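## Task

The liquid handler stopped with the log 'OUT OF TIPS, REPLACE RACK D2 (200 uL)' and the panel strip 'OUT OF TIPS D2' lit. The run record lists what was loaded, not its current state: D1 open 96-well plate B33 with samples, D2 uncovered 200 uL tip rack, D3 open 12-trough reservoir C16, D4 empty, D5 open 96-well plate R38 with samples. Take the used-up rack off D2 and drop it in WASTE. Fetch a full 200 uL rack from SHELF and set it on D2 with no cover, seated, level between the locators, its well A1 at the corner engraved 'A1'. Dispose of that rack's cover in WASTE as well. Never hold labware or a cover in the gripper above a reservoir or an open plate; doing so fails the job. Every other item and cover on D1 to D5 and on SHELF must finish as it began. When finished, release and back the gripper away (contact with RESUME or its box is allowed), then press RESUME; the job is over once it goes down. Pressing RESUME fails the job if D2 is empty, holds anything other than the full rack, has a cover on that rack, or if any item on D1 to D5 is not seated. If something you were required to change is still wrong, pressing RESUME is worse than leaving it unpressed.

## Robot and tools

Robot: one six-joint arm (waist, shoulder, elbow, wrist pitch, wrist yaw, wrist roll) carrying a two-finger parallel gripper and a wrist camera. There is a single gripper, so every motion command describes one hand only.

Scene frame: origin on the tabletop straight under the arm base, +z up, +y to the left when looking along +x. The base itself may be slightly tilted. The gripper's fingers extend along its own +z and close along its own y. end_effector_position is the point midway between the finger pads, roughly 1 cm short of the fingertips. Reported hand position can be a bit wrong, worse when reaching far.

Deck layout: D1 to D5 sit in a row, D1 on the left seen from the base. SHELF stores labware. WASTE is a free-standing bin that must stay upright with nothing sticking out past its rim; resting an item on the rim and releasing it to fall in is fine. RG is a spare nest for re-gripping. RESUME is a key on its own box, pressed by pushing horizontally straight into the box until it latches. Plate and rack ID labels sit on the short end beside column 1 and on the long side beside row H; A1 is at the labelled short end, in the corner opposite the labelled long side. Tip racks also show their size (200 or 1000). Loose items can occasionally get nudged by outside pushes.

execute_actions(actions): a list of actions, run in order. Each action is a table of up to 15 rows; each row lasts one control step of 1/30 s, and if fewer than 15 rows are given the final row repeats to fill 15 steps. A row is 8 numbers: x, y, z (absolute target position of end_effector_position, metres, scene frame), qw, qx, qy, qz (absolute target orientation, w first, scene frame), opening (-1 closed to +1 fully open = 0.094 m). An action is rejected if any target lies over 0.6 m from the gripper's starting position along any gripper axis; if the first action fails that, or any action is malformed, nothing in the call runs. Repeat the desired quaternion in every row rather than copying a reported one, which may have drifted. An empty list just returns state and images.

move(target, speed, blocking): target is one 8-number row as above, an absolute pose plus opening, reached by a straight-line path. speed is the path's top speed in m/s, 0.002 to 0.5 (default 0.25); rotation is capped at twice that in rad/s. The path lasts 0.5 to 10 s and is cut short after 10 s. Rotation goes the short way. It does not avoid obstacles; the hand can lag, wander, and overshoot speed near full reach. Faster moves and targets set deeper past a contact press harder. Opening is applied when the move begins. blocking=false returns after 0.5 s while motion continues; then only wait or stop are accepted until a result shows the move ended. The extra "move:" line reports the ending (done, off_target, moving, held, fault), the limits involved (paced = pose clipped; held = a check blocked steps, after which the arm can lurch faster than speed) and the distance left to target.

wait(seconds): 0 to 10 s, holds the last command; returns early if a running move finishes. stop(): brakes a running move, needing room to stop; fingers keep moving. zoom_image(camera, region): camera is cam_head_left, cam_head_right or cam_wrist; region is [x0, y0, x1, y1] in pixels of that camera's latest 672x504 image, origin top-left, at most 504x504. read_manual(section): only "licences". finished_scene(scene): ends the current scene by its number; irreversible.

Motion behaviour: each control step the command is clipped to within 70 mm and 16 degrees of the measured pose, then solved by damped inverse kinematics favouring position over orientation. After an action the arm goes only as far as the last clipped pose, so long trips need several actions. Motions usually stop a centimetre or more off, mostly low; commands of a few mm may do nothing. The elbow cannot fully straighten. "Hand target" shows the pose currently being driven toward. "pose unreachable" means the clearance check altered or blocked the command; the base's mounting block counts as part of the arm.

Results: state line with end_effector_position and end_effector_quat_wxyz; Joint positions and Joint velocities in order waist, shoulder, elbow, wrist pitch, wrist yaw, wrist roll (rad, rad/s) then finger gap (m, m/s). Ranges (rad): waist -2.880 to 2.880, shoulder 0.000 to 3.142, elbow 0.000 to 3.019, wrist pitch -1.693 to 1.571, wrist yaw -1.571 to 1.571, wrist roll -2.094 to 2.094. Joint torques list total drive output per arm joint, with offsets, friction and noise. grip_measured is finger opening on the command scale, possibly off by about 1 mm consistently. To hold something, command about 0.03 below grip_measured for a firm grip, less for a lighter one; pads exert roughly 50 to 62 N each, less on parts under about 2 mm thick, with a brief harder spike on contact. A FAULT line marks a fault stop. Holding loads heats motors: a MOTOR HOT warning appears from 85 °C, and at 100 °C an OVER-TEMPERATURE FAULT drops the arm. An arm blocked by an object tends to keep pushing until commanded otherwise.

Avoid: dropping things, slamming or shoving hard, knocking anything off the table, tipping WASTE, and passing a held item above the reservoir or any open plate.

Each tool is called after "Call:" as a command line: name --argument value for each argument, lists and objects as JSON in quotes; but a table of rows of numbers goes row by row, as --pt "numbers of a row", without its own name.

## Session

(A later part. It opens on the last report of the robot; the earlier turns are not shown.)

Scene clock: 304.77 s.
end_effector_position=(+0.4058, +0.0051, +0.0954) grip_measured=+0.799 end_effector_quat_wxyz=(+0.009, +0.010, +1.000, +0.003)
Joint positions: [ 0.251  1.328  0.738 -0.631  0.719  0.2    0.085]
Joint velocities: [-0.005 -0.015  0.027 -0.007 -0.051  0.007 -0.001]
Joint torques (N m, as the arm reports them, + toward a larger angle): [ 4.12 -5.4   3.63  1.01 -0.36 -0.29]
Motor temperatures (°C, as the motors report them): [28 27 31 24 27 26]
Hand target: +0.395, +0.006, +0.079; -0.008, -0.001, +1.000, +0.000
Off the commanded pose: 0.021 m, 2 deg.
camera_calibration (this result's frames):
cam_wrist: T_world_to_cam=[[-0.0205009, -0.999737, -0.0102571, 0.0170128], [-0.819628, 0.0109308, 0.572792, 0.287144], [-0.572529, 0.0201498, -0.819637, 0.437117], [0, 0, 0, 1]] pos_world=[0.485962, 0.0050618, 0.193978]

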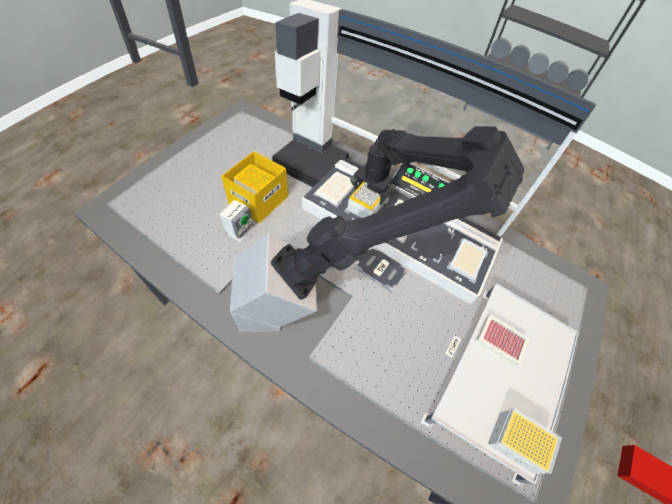

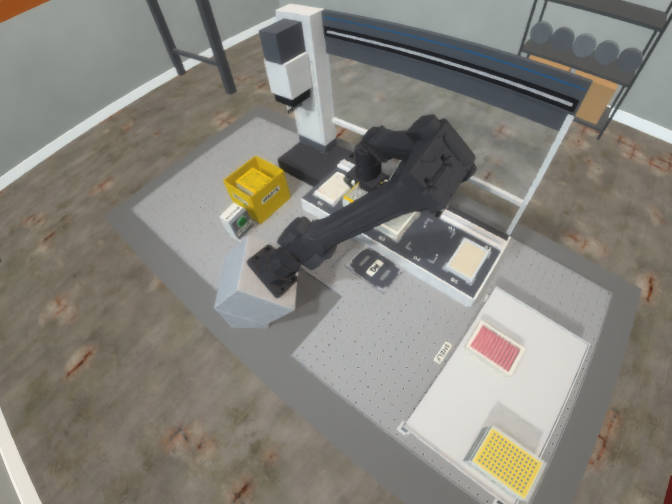

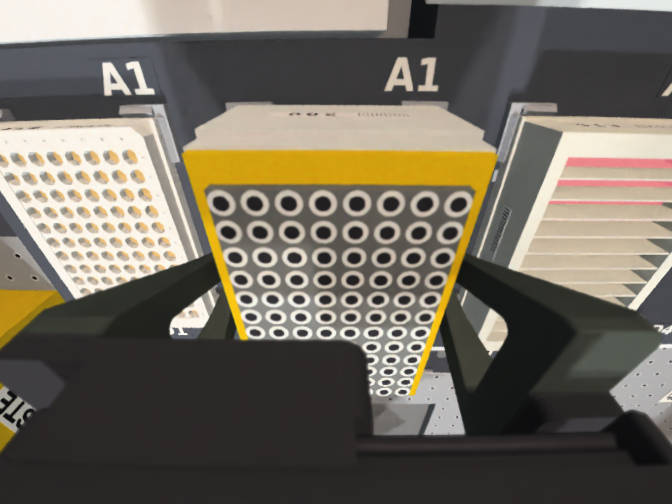

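Far end is sitting on the locators; slide back about 4 mm with less downforce.

Call:
execute_actions --actions '[[[0.395,0.006,0.079,-0.01,-0.001,1,0,0.76],[0.394,0.006,0.08,-0.012,-0.001,1,0,0.76],[0.393,0.006,0.081,-0.012,-0.001,1,0,0.76],[0.392,0.006,0.082,-0.012,-0.001,1,0,0.76],[0.391,0.006,0.082,-0.012,-0.001,1,0,0.76],[0.39,0.006,0.082,-0.012,-0.001,1,0,0.76],[0.389,0.006,0.082,-0.012,-0.001,1,0,0.76]]]'

Scene clock: 310.97 s.
end_effector_position=(+0.4054, +0.0051, +0.0953) grip_measured=+0.799 end_effector_quat_wxyz=(+0.009, +0.010, +1.000, +0.003)
Joint positions: [ 0.251  1.328  0.738 -0.632  0.72   0.2    0.085]
Joint velocities: [-0.015 -0.005 -0.017  0.002  0.022  0.051 -0.   ]
Joint torques (N m, as the arm reports them, + toward a larger angle): [ 5.33 -6.63  3.03  0.04 -0.25 -0.07]
Motor temperatures (°C, as the motors report them): [28 27 30 24 27 26]
Hand target: +0.389, +0.006, +0.083; -0.012, -0.000, +1.000, -0.000
Off the commanded pose: 0.021 m, 3 deg.
camera_calibration (this result's frames):
cam_wrist: T_world_to_cam=[[-0.0197598, -0.999758, -0.00969865, 0.0165804], [-0.819192, 0.0106282, 0.573421, 0.28667], [-0.573179, 0.0192757, -0.819204, 0.43709], [0, 0, 0, 1]] pos_world=[0.485696, 0.00510433, 0.193844]

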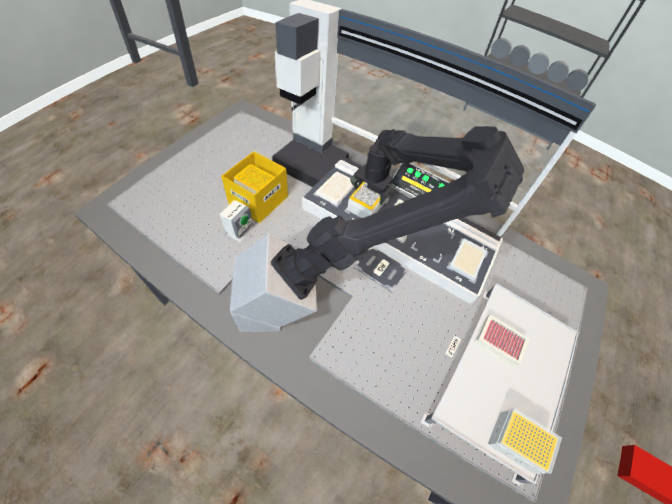

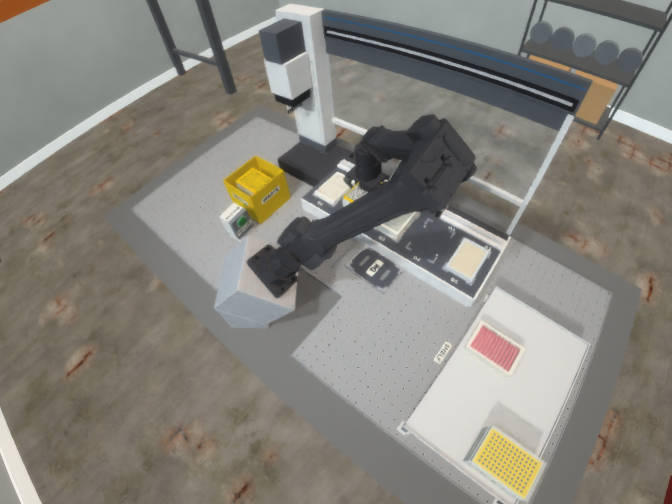

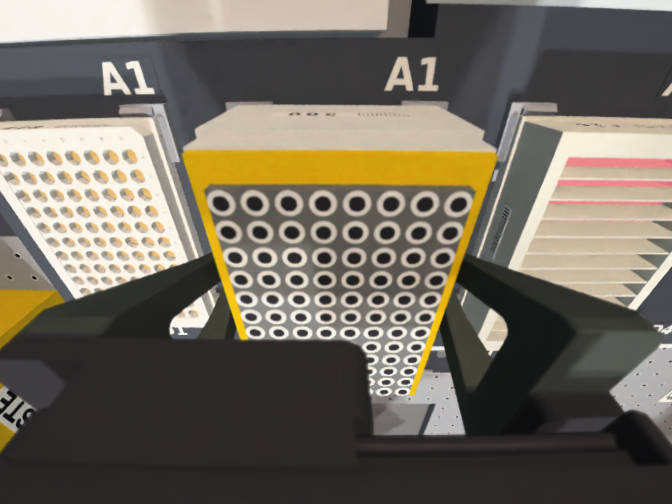

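Call:
execute_actions --actions '[[[0.388,0.006,0.083,-0.014,0,1,0,0.76],[0.387,0.006,0.083,-0.015,0,1,0,0.76],[0.386,0.006,0.084,-0.016,0,1,0,0.76],[0.385,0.006,0.084,-0.017,0,1,0,0.76],[0.384,0.006,0.084,-0.018,0,1,0,0.76],[0.383,0.006,0.084,-0.018,0,1,0,0.76]]]'

Scene clock: 315.97 s.
end_effector_position=(+0.4048, +0.0050, +0.0953) grip_measured=+0.799 end_effector_quat_wxyz=(+0.008, +0.009, +1.000, +0.003)
Joint positions: [ 0.251  1.328  0.738 -0.635  0.72   0.201  0.085]
Joint velocities: [ 0.005  0.005 -0.007  0.007 -0.022 -0.037  0.   ]
Joint torques (N m, as the arm reports them, + toward a larger angle): [ 5.46 -7.11  2.64 -0.66 -0.25  0.12]
Motor temperatures (°C, as the motors report them): [28 27 30 24 27 26]
Hand target: +0.383, +0.006, +0.085; -0.018, +0.000, +1.000, -0.000
Off the commanded pose: 0.025 m, 3 deg.
camera_calibration (this result's frames):
cam_wrist: T_world_to_cam=[[-0.0185273, -0.999786, -0.00922106, 0.0159118], [-0.817912, 0.00985131, 0.575258, 0.285488], [-0.575044, 0.0182, -0.81792, 0.437372], [0, 0, 0, 1]] pos_world=[0.485308, 0.00513577, 0.193653]

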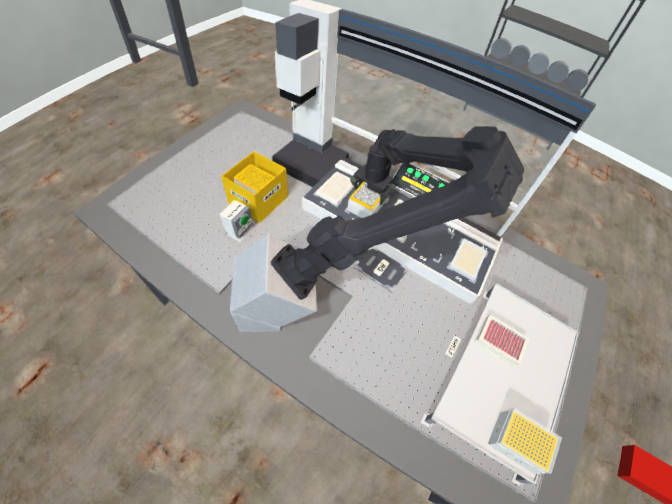

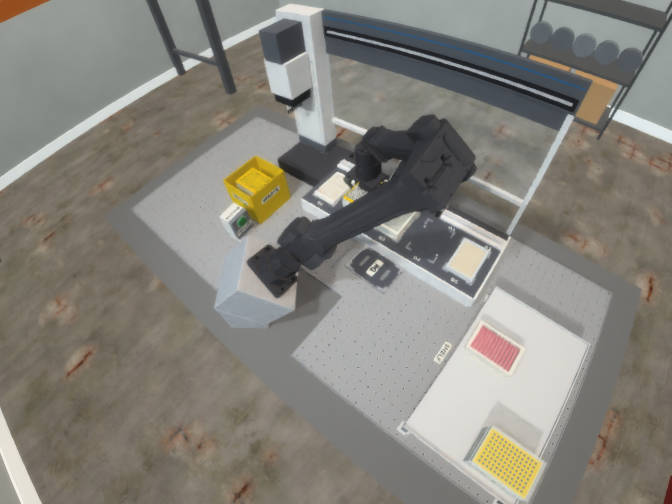

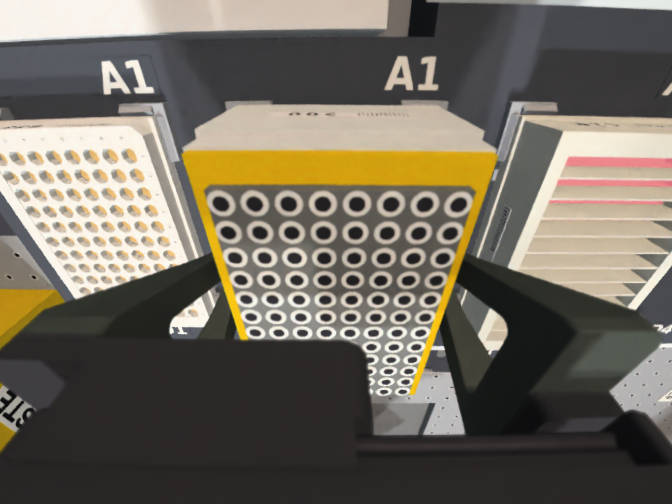

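Call:
execute_actions --actions '[[[0.382,0.006,0.085,-0.019,0,1,0,0.76],[0.381,0.006,0.086,-0.02,0,1,0,0.76],[0.380,0.006,0.087,-0.021,0,1,0,0.76],[0.379,0.006,0.088,-0.022,0,1,0,0.76]]]'

Scene clock: 321.23 s.
end_effector_position=(+0.4007, +0.0049, +0.0952) grip_measured=+0.799 end_effector_quat_wxyz=(+0.001, +0.006, +1.000, +0.003)
Joint positions: [ 0.251  1.327  0.736 -0.651  0.716  0.206  0.085]
Joint velocities: [-0.005  0.005 -0.007 -0.002  0.007 -0.022  0.   ]
Joint torques (N m, as the arm reports them, + toward a larger angle): [ 6.06 -7.7   2.6  -0.9  -0.03  0.27]
Motor temperatures (°C, as the motors report them): [28 27 30 24 27 26]
Hand target: +0.379, +0.006, +0.089; -0.022, +0.000, +1.000, -0.001
Off the commanded pose: 0.023 m, 3 deg.
camera_calibration (this result's frames):
cam_wrist: T_world_to_cam=[[-0.012484, -0.999869, -0.0103496, 0.0134399], [-0.810351, 0.00405281, 0.58593, 0.278139], [-0.585811, 0.0157016, -0.810295, 0.438535], [0, 0, 0, 1]] pos_world=[0.482457, 0.00542516, 0.192512]

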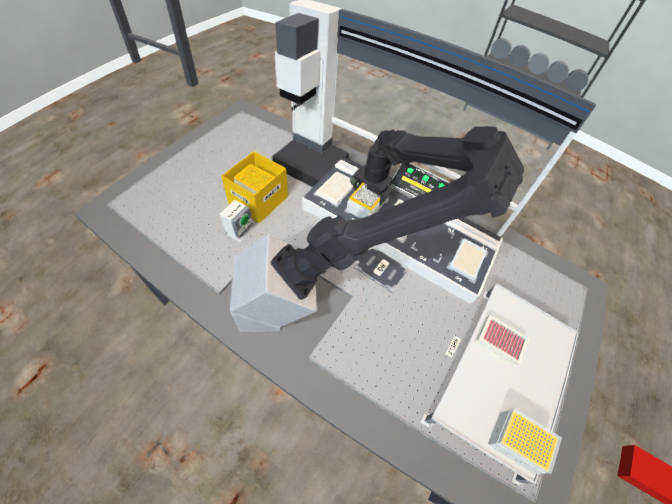

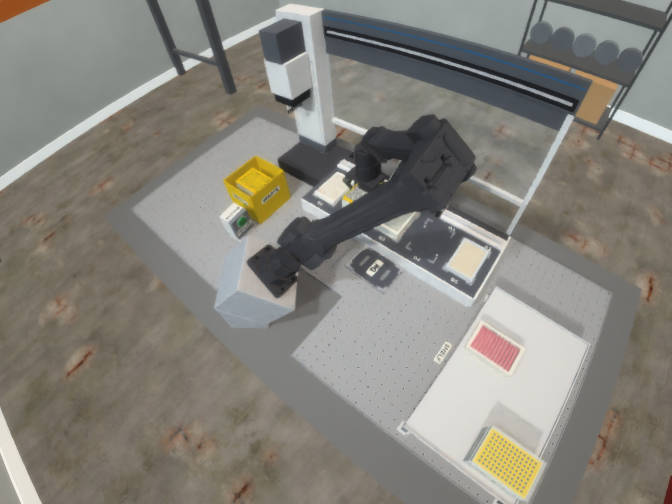

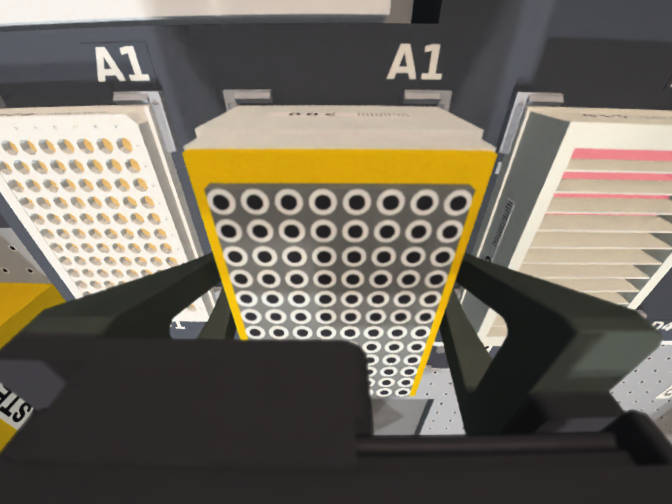

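Call:
execute_actions --actions '[[[0.39,0.005,0.09,-0.01,0.004,1,0,0.76],[0.395,0.005,0.092,-0.004,0.005,1,0,0.76],[0.399,0.005,0.094,0,0.006,1,0.003,0.76],[0.399,0.005,0.094,0,0.006,1,0.003,0.76],[0.399,0.005,0.094,0,0.006,1,0.003,0.76],[0.399,0.005,0.094,0,0.006,1,0.003,0.76],[0.399,0.005,0.094,0,0.006,1,0.003,0.8],[0.399,0.005,0.094,0,0.006,1,0.003,0.84],[0.399,0.005,0.094,0,0.006,1,0.003,0.92]]]'

Call:
zoom_image --camera "cam_wrist" --region '[160, 60, 520, 200]'

Call:
zoom_image --camera "cam_head_left" --region '[320, 170, 400, 230]'

Scene clock: 332.67 s.
end_effector_position=(+0.4013, +0.0047, +0.0952) grip_measured=+0.918 end_effector_quat_wxyz=(+0.002, +0.007, +1.000, +0.003)
Joint positions: [ 0.251  1.327  0.736 -0.648  0.717  0.205  0.09 ]
Joint velocities: [-0.005  0.005  0.002 -0.007  0.051 -0.037  0.   ]
Joint torques (N m, as the arm reports them, + toward a larger angle): [ 6.26 -7.85  4.28  0.09  0.02  0.  ]
Motor temperatures (°C, as the motors report them): [28 27 30 24 27 26]
Hand target: +0.399, +0.005, +0.094; -0.000, +0.006, +1.000, +0.003
Off the commanded pose: 0.003 m, 0 deg.
camera_calibration (this result's frames):
cam_wrist: T_world_to_cam=[[-0.0137203, -0.999862, -0.00932985, 0.0137089], [-0.811832, 0.00569201, 0.583863, 0.279457], [-0.583729, 0.015585, -0.811799, 0.438233], [0, 0, 0, 1]] pos_world=[0.48287, 0.00528644, 0.192721]

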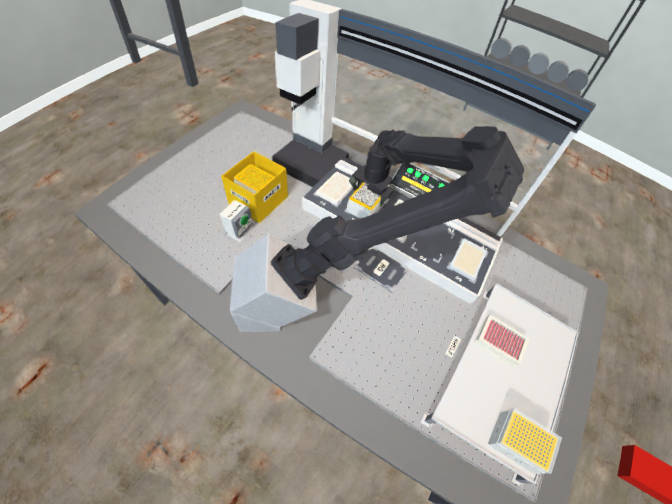

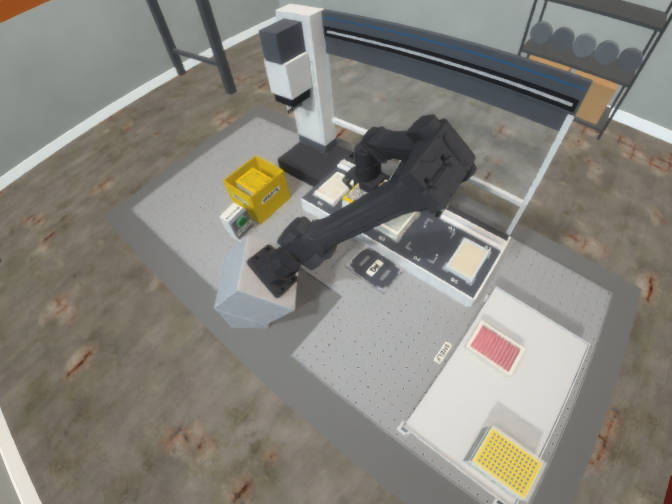

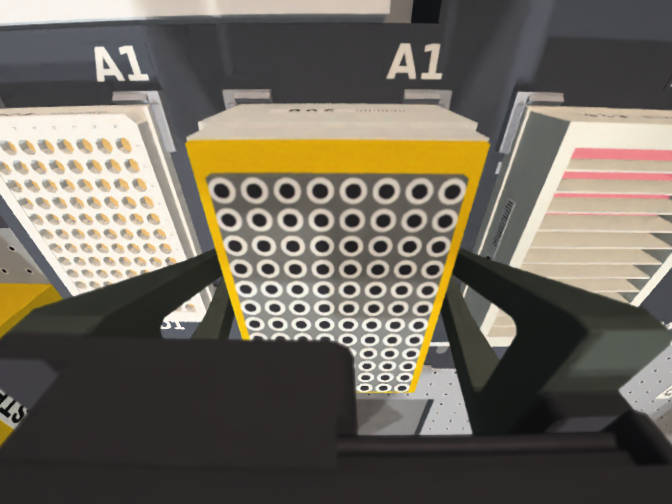

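Region (160, 60, 520, 200) of cam_wrist's 672x504 image, scaled by 1.400, with more detail than that image has.

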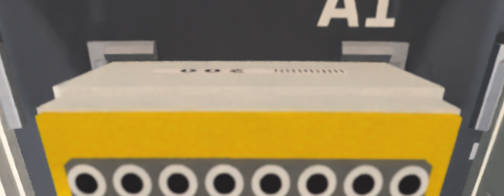

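Region (320, 170, 400, 230) of cam_head_left's 672x504 image, scaled by 6.300, with more detail than that image has; it fills the top 378 rows of this view, and the rest is white.

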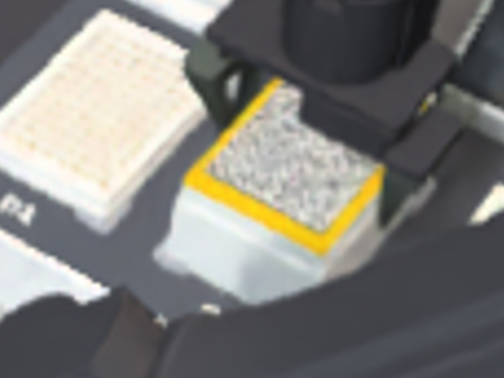

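Call:
move --target '[0.41,0.005,0.16,0,0.01,1,0,1]' --speed 0.12

Call:
move --target '[0.235,0.06,0.17,0.1,0,0.995,0,-1]'

Call:
move --target '[0.115,0.215,0.13,0.213,-0.674,0.674,0.213,-1]' --speed 0.35

Call:
zoom_image --camera "cam_head_left" --region '[300, 150, 500, 300]'

Scene clock: 348.57 s.
end_effector_position=(+0.3968, +0.0068, +0.1504) grip_measured=+1.000 end_effector_quat_wxyz=(-0.011, -0.006, +1.000, -0.004)
Joint positions: [ 0.372  1.268  0.803 -0.922  0.754  0.366  0.094]
Joint velocities: [ 0.005 -0.015 -0.007  0.007  0.007 -0.022  0.   ]
Joint torques (N m, as the arm reports them, + toward a larger angle): [ 6.73 -7.33  7.78 -0.38  0.23  0.11]
Motor temperatures (°C, as the motors report them): [28 27 30 24 27 26]
Hand target: +0.411, +0.005, +0.160; -0.000, +0.010, +1.000, -0.001
Off the commanded pose: 0.016 m, 2 deg.
move: off_target
camera_calibration (this result's frames):
cam_wrist: T_world_to_cam=[[0.0113421, -0.999924, 0.00478358, 0.00417851], [-0.795417, -0.00612314, 0.606032, 0.233752], [-0.605957, -0.0106786, -0.795426, 0.48691], [0, 0, 0, 1]] pos_world=[0.480929, 0.010809, 0.245619]

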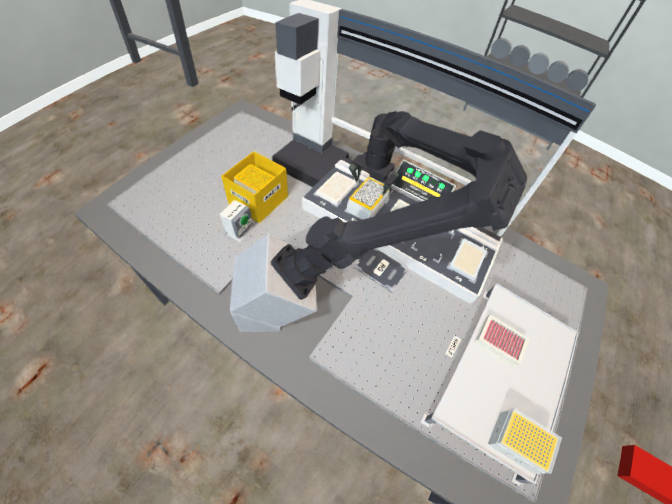

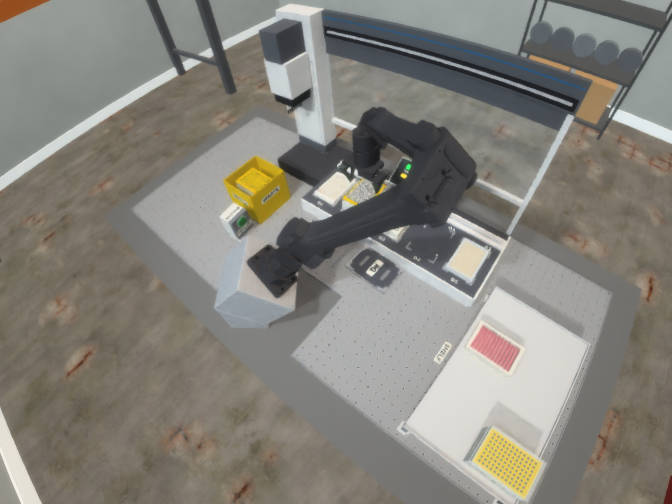

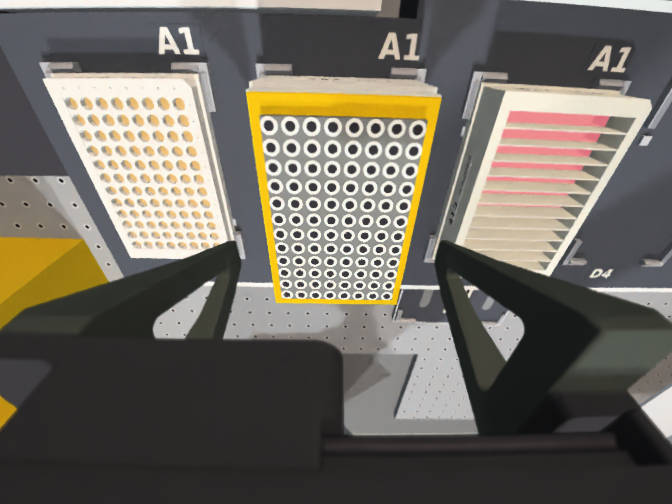

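Scene clock: 350.03 s.
end_effector_position=(+0.2375, +0.0574, +0.1722) grip_measured=-0.986 end_effector_quat_wxyz=(+0.102, +0.000, +0.995, +0.002)
Joint positions: [ 0.867  1.153  0.396 -0.899  0.911  0.909  0.001]
Joint velocities: [-0.005 -0.005 -0.022 -0.002 -0.037 -0.007 -0.   ]
Joint torques (N m, as the arm reports them, + toward a larger angle): [ 3.89  1.02  6.52 -0.06  0.43  0.12]
Motor temperatures (°C, as the motors report them): [28 27 30 24 27 26]
Hand target: +0.236, +0.058, +0.172; +0.101, -0.001, +0.995, -0.003
Off the commanded pose: 0.004 m, 0 deg.
move: done
camera_calibration (this result's frames):
cam_wrist: T_world_to_cam=[[0.000261602, -0.999978, -0.00661636, 0.0610905], [-0.911275, -0.00296299, 0.411788, 0.15491], [-0.411798, 0.0059216, -0.911256, 0.381093], [0, 0, 0, 1]] pos_world=[0.298083, 0.0592914, 0.283887]

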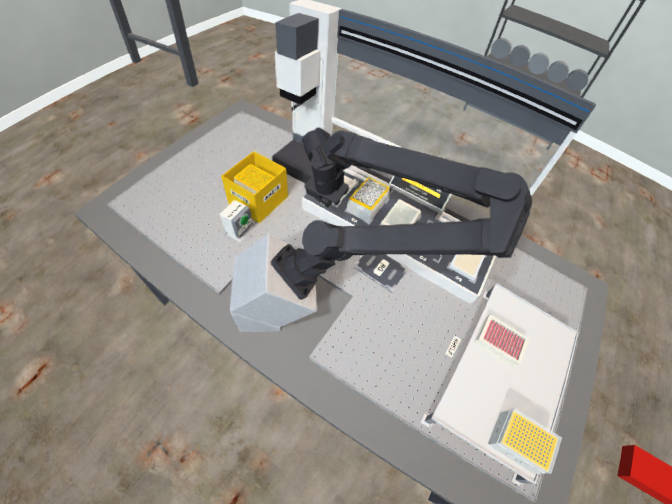

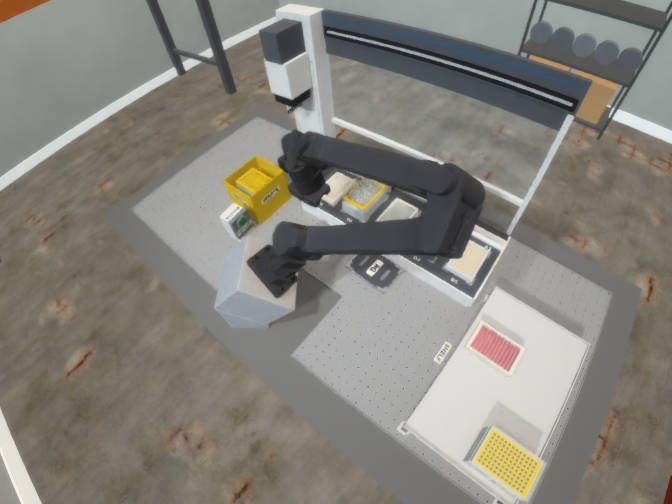

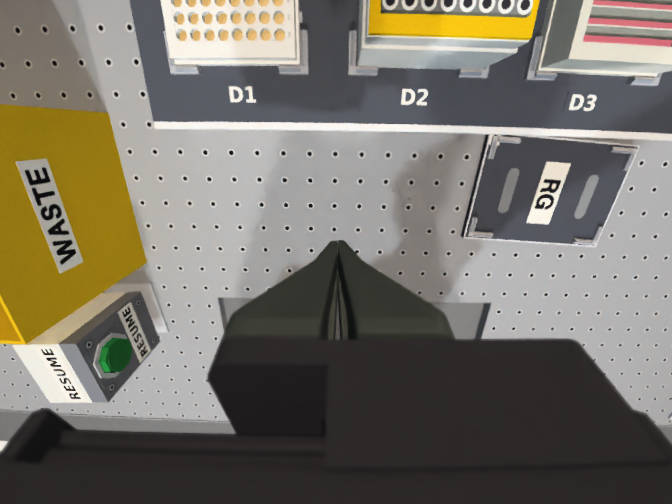

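Scene clock: 353.00 s.
end_effector_position=(+0.1157, +0.2105, +0.1316) grip_measured=-0.986 end_effector_quat_wxyz=(-0.206, +0.672, -0.678, -0.214)
Joint positions: [ 1.033  1.639  0.191  0.099  0.387 -0.645  0.001]
Joint velocities: [-0.005 -0.015 -0.012 -0.002  0.066 -0.066 -0.001]
Joint torques (N m, as the arm reports them, + toward a larger angle): [ 4.47 -1.53  4.75  1.47 -0.41 -0.16]
Motor temperatures (°C, as the motors report them): [28 27 31 24 27 26]
Hand target: +0.116, +0.212, +0.131; -0.209, +0.676, -0.674, -0.214
Off the commanded pose: 0.005 m, 1 deg.
move: done
camera_calibration (this result's frames):
cam_wrist: T_world_to_cam=[[0.999872, -0.00197372, -0.0158972, -0.110576], [-0.00158552, -0.999701, 0.0243953, 0.21672], [-0.0159406, -0.0243669, -0.999576, 0.265252], [0, 0, 0, 1]] pos_world=[0.115134, 0.2229, 0.258095]

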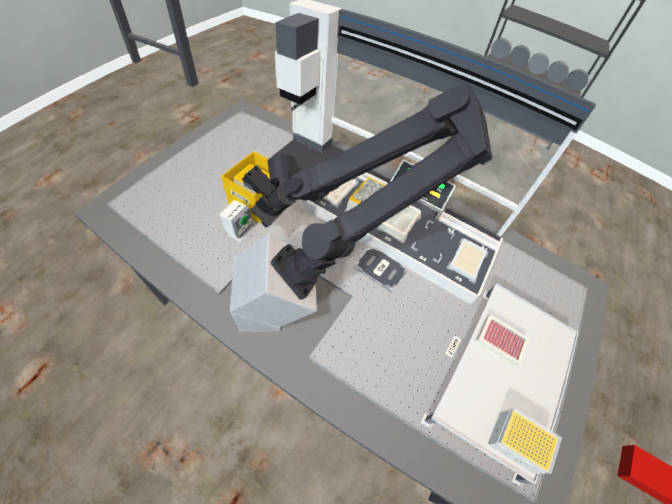

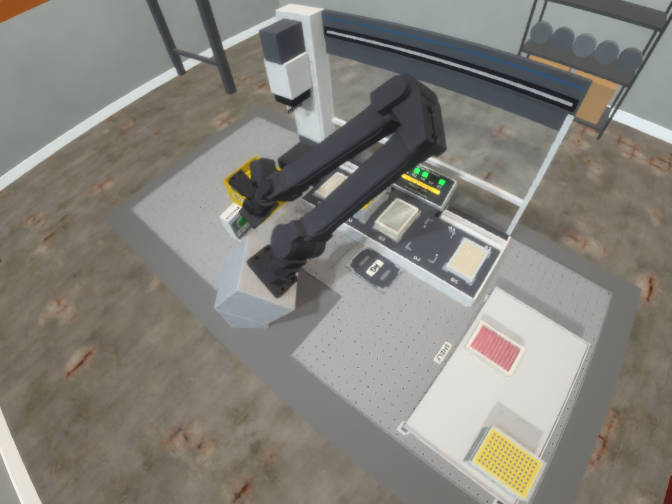

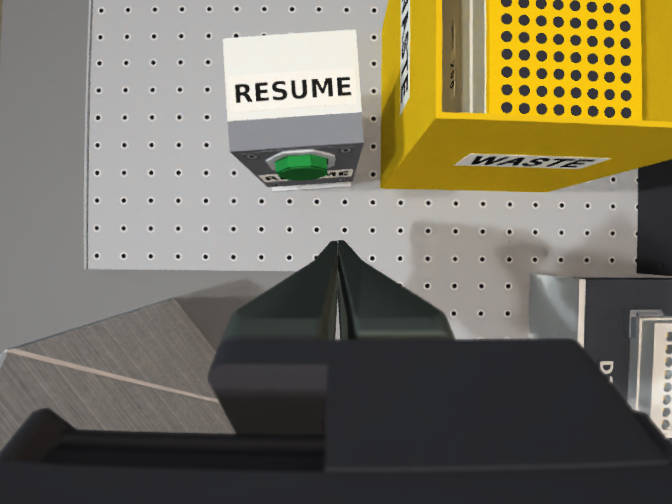

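Region (300, 150, 500, 300) of cam_head_left's 672x504 image, scaled by 2.520, with more detail than that image has; it fills the top 378 rows of this view, and the rest is white.

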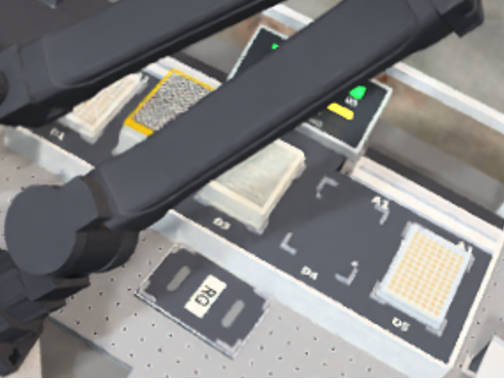

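Call:
move --target '[0.093,0.225,0.075,0.213,-0.674,0.674,0.213,-1]' --speed 0.06

Scene clock: 369.07 s.
end_effector_position=(+0.0954, +0.2296, +0.0819) grip_measured=-0.986 end_effector_quat_wxyz=(-0.220, +0.671, -0.674, -0.215)
Joint positions: [ 0.958  2.068  0.182  0.595  0.367 -0.742  0.001]
Joint velocities: [-0.005  0.005 -0.002  0.002  0.007  0.022 -0.001]
Joint torques (N m, as the arm reports them, + toward a larger angle): [ 4.31 -3.52  0.88  1.37 -0.46 -0.13]
Motor temperatures (°C, as the motors report them): [28 27 31 24 27 26]
Hand target: +0.093, +0.224, +0.077; -0.213, +0.674, -0.674, -0.214
Off the commanded pose: 0.009 m, 1 deg.
move: done
camera_calibration (this result's frames):
cam_wrist: T_world_to_cam=[[0.999988, -0.00455329, 0.00201441, -0.0919013], [-0.00455793, -0.999987, 0.00230538, 0.239128], [0.00200389, -0.00231453, -0.999995, 0.209012], [0, 0, 0, 1]] pos_world=[0.0925713, 0.23919, 0.208645]

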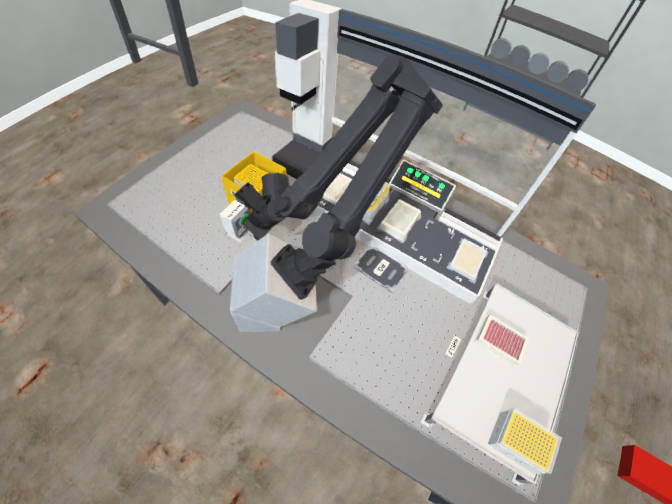

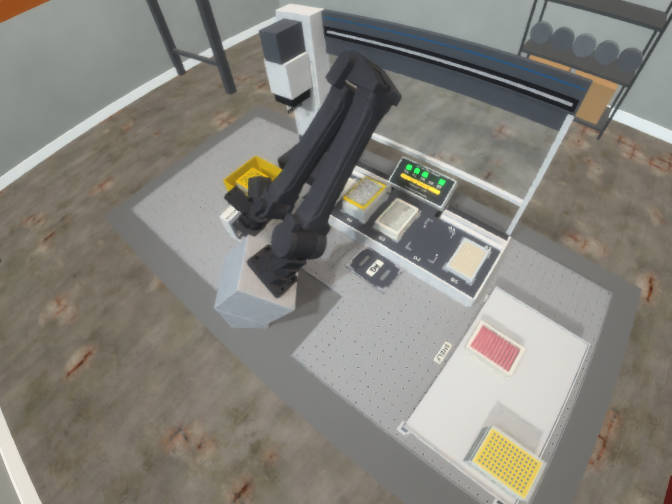

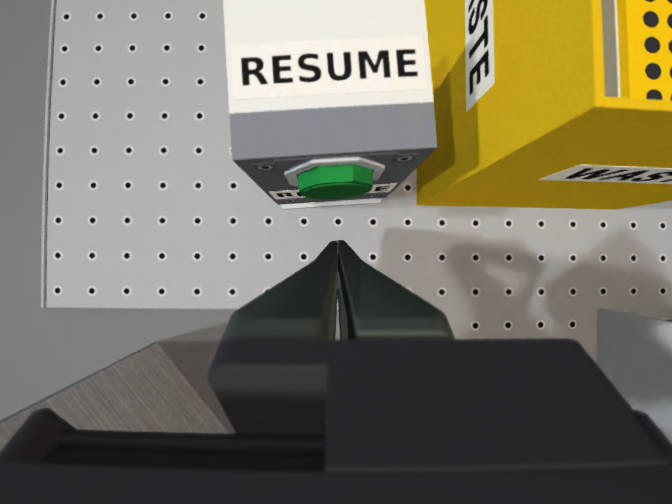

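Call:
move --target '[0.093,0.256,0.079,0.213,-0.674,0.674,0.213,-1]' --speed 0.03

Call:
zoom_image --camera "cam_head_right" --region '[300,140,520,310]'

Scene clock: 374.70 s.
end_effector_position=(+0.0948, +0.2494, +0.0800) grip_measured=-0.986 end_effector_quat_wxyz=(-0.216, +0.674, -0.673, -0.213)
Joint positions: [ 0.991  2.109  0.239  0.555  0.38  -0.709  0.001]
Joint velocities: [ 0.005 -0.015 -0.012  0.012  0.037 -0.007 -0.001]
Joint torques (N m, as the arm reports them, + toward a larger angle): [ 7.06 -3.67  3.1   0.53 -0.23  0.11]
Motor temperatures (°C, as the motors report them): [28 26 30 24 27 26]
Hand target: +0.093, +0.256, +0.078; -0.213, +0.674, -0.674, -0.213
Off the commanded pose: 0.007 m, 0 deg.
move: done
camera_calibration (this result's frames):
cam_wrist: T_world_to_cam=[[0.999996, 0.00167836, 0.00214138, -0.0928458], [0.00165057, -0.999915, 0.0129154, 0.257464], [0.00216287, -0.0129118, -0.999914, 0.209725], [0, 0, 0, 1]] pos_world=[0.0919668, 0.260306, 0.206581]

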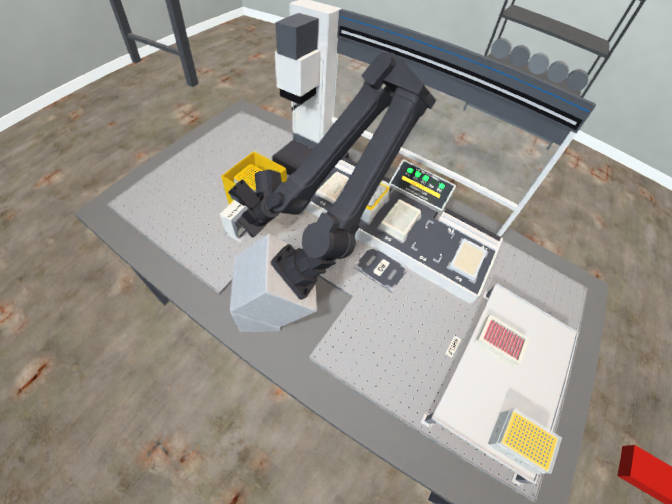

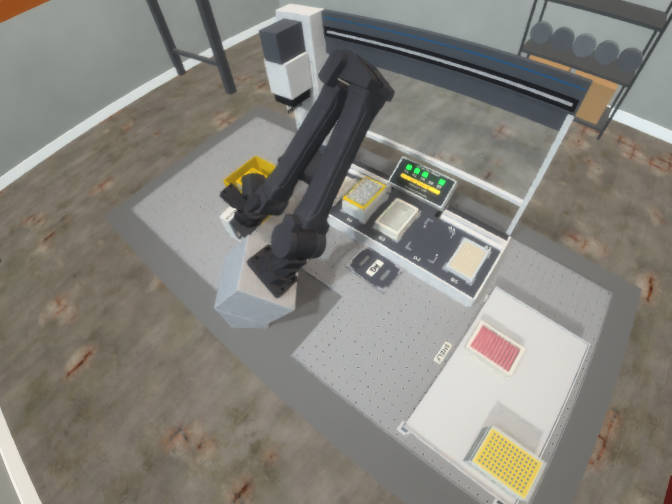

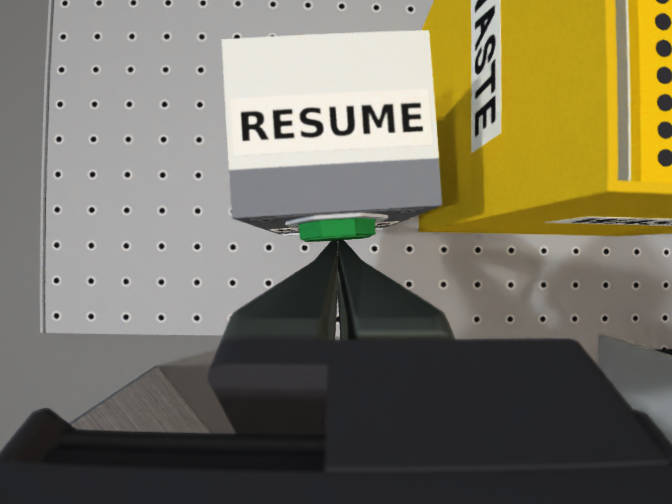

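Region (300, 140, 520, 310) of cam_head_right's 672x504 image, scaled by 2.291, with more detail than that image has; it fills the top 389 rows of this view, and the rest is white.

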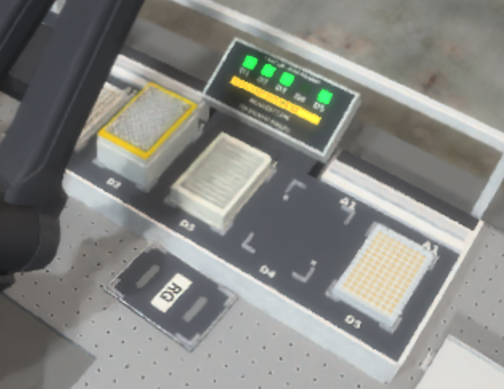

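Call:
move --target '[0.093,0.272,0.079,0.213,-0.674,0.674,0.213,-1]' --speed 0.015

Scene clock: 379.90 s.
end_effector_position=(+0.0890, +0.2502, +0.0751) grip_measured=-0.986 end_effector_quat_wxyz=(-0.202, +0.680, -0.674, -0.206)
Joint positions: [ 1.007  2.131  0.256  0.52   0.395 -0.683  0.001]
Joint velocities: [-0.005 -0.015 -0.002  0.007 -0.037  0.037  0.   ]
Joint torques (N m, as the arm reports them, + toward a larger angle): [ 7.85 -4.01  4.79  0.85 -0.66  0.13]
Motor temperatures (°C, as the motors report them): [28 26 30 24 27 26]
Hand target: +0.093, +0.271, +0.079; -0.213, +0.674, -0.674, -0.213
Off the commanded pose: 0.022 m, 2 deg.
move: off_target
camera_calibration (this result's frames):
cam_wrist: T_world_to_cam=[[0.999917, 0.0113915, -0.00601386, -0.0888483], [0.0116468, -0.998952, 0.0442711, 0.254868], [-0.00550324, -0.0443375, -0.999001, 0.213334], [0, 0, 0, 1]] pos_world=[0.0870466, 0.265072, 0.201304]

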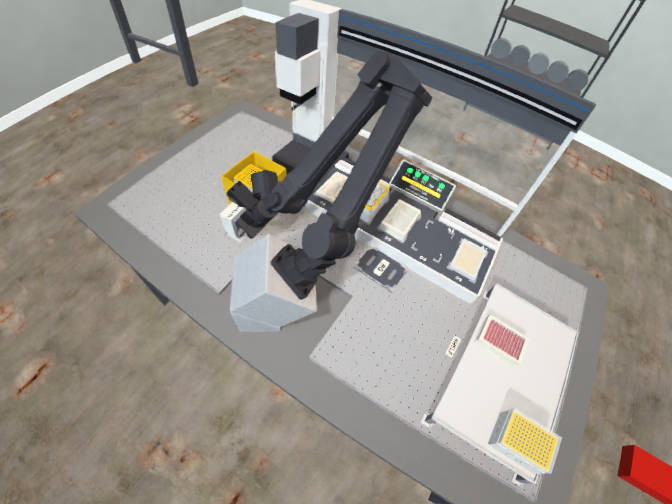

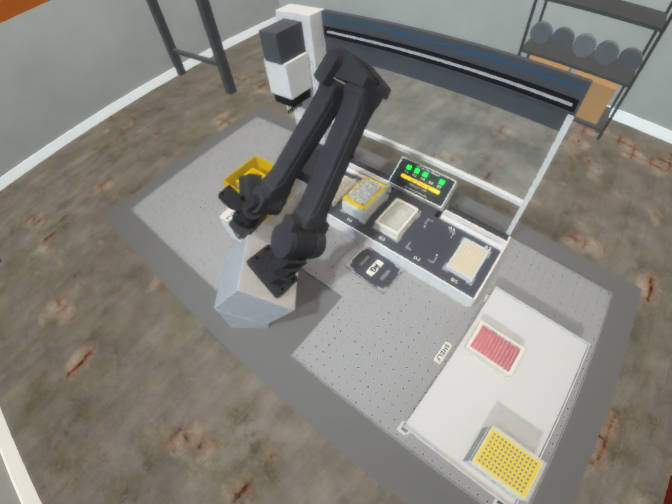

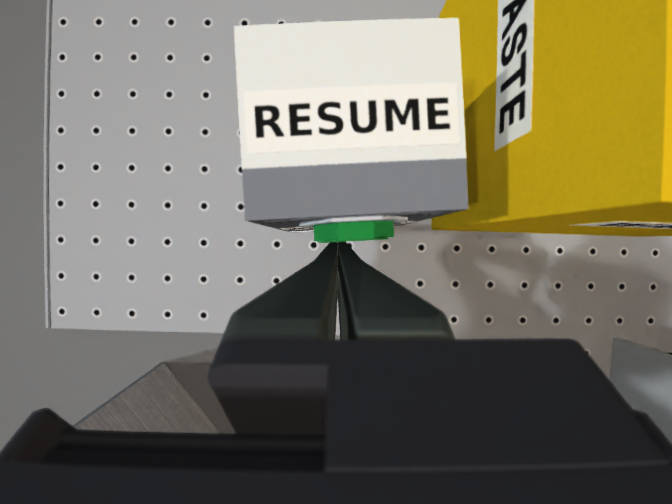

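Needs more force, biased +x and up.

Call:
execute_actions --actions '[[[0.095,0.273,0.081,0.213,-0.674,0.674,0.213,-1],[0.097,0.275,0.083,0.213,-0.674,0.674,0.213,-1],[0.099,0.277,0.085,0.213,-0.674,0.674,0.213,-1],[0.101,0.279,0.087,0.213,-0.674,0.674,0.213,-1],[0.103,0.281,0.089,0.213,-0.674,0.674,0.213,-1],[0.105,0.283,0.091,0.213,-0.674,0.674,0.213,-1]],[[0.106,0.286,0.092,0.213,-0.674,0.674,0.213,-1],[0.107,0.289,0.093,0.213,-0.674,0.674,0.213,-1]]]'

Scene clock: 384.93 s.
end_effector_position=(+0.0878, +0.2512, +0.0748) grip_measured=-0.986 end_effector_quat_wxyz=(-0.176, +0.695, -0.668, -0.199)
Joint positions: [ 1.014  2.1    0.29   0.387  0.398 -0.672  0.001]
Joint velocities: [-0.015 -0.015  0.002 -0.017 -0.037 -0.022 -0.   ]
Joint torques (N m, as the arm reports them, + toward a larger angle): [ 8.14 -7.42  6.41  1.13 -0.84  0.12]
Motor temperatures (°C, as the motors report them): [28 27 30 24 27 26]
Hand target: +0.108, +0.287, +0.093; -0.213, +0.675, -0.673, -0.214
Off the commanded pose: 0.046 m, 5 deg.
camera_calibration (this result's frames):
cam_wrist: T_world_to_cam=[[0.998528, 0.0482723, -0.024745, -0.0953796], [0.0503413, -0.994556, 0.0912352, 0.247881], [-0.0202062, -0.0923466, -0.995522, 0.226141], [0, 0, 0, 1]] pos_world=[0.08733, 0.272019, 0.200153]

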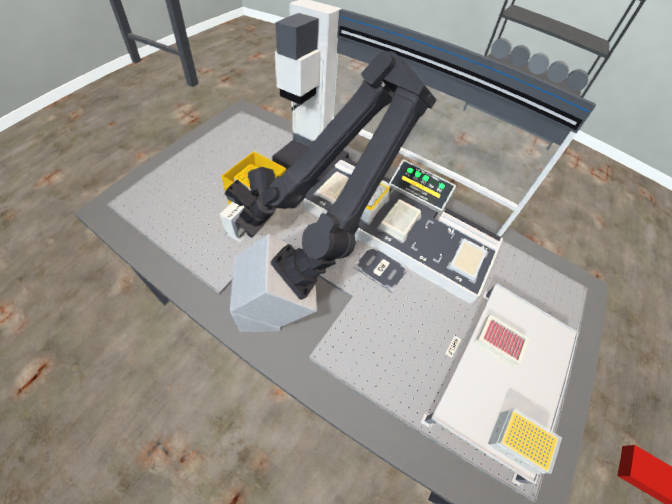

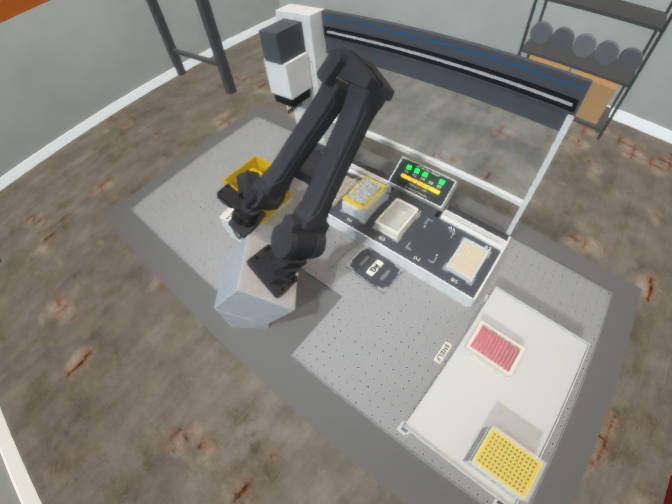

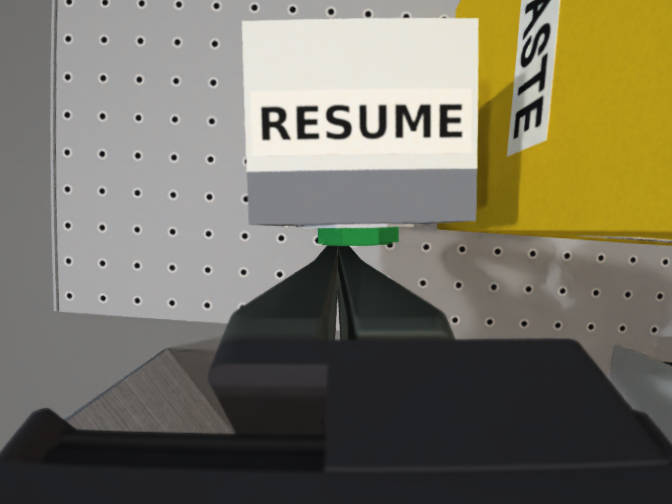

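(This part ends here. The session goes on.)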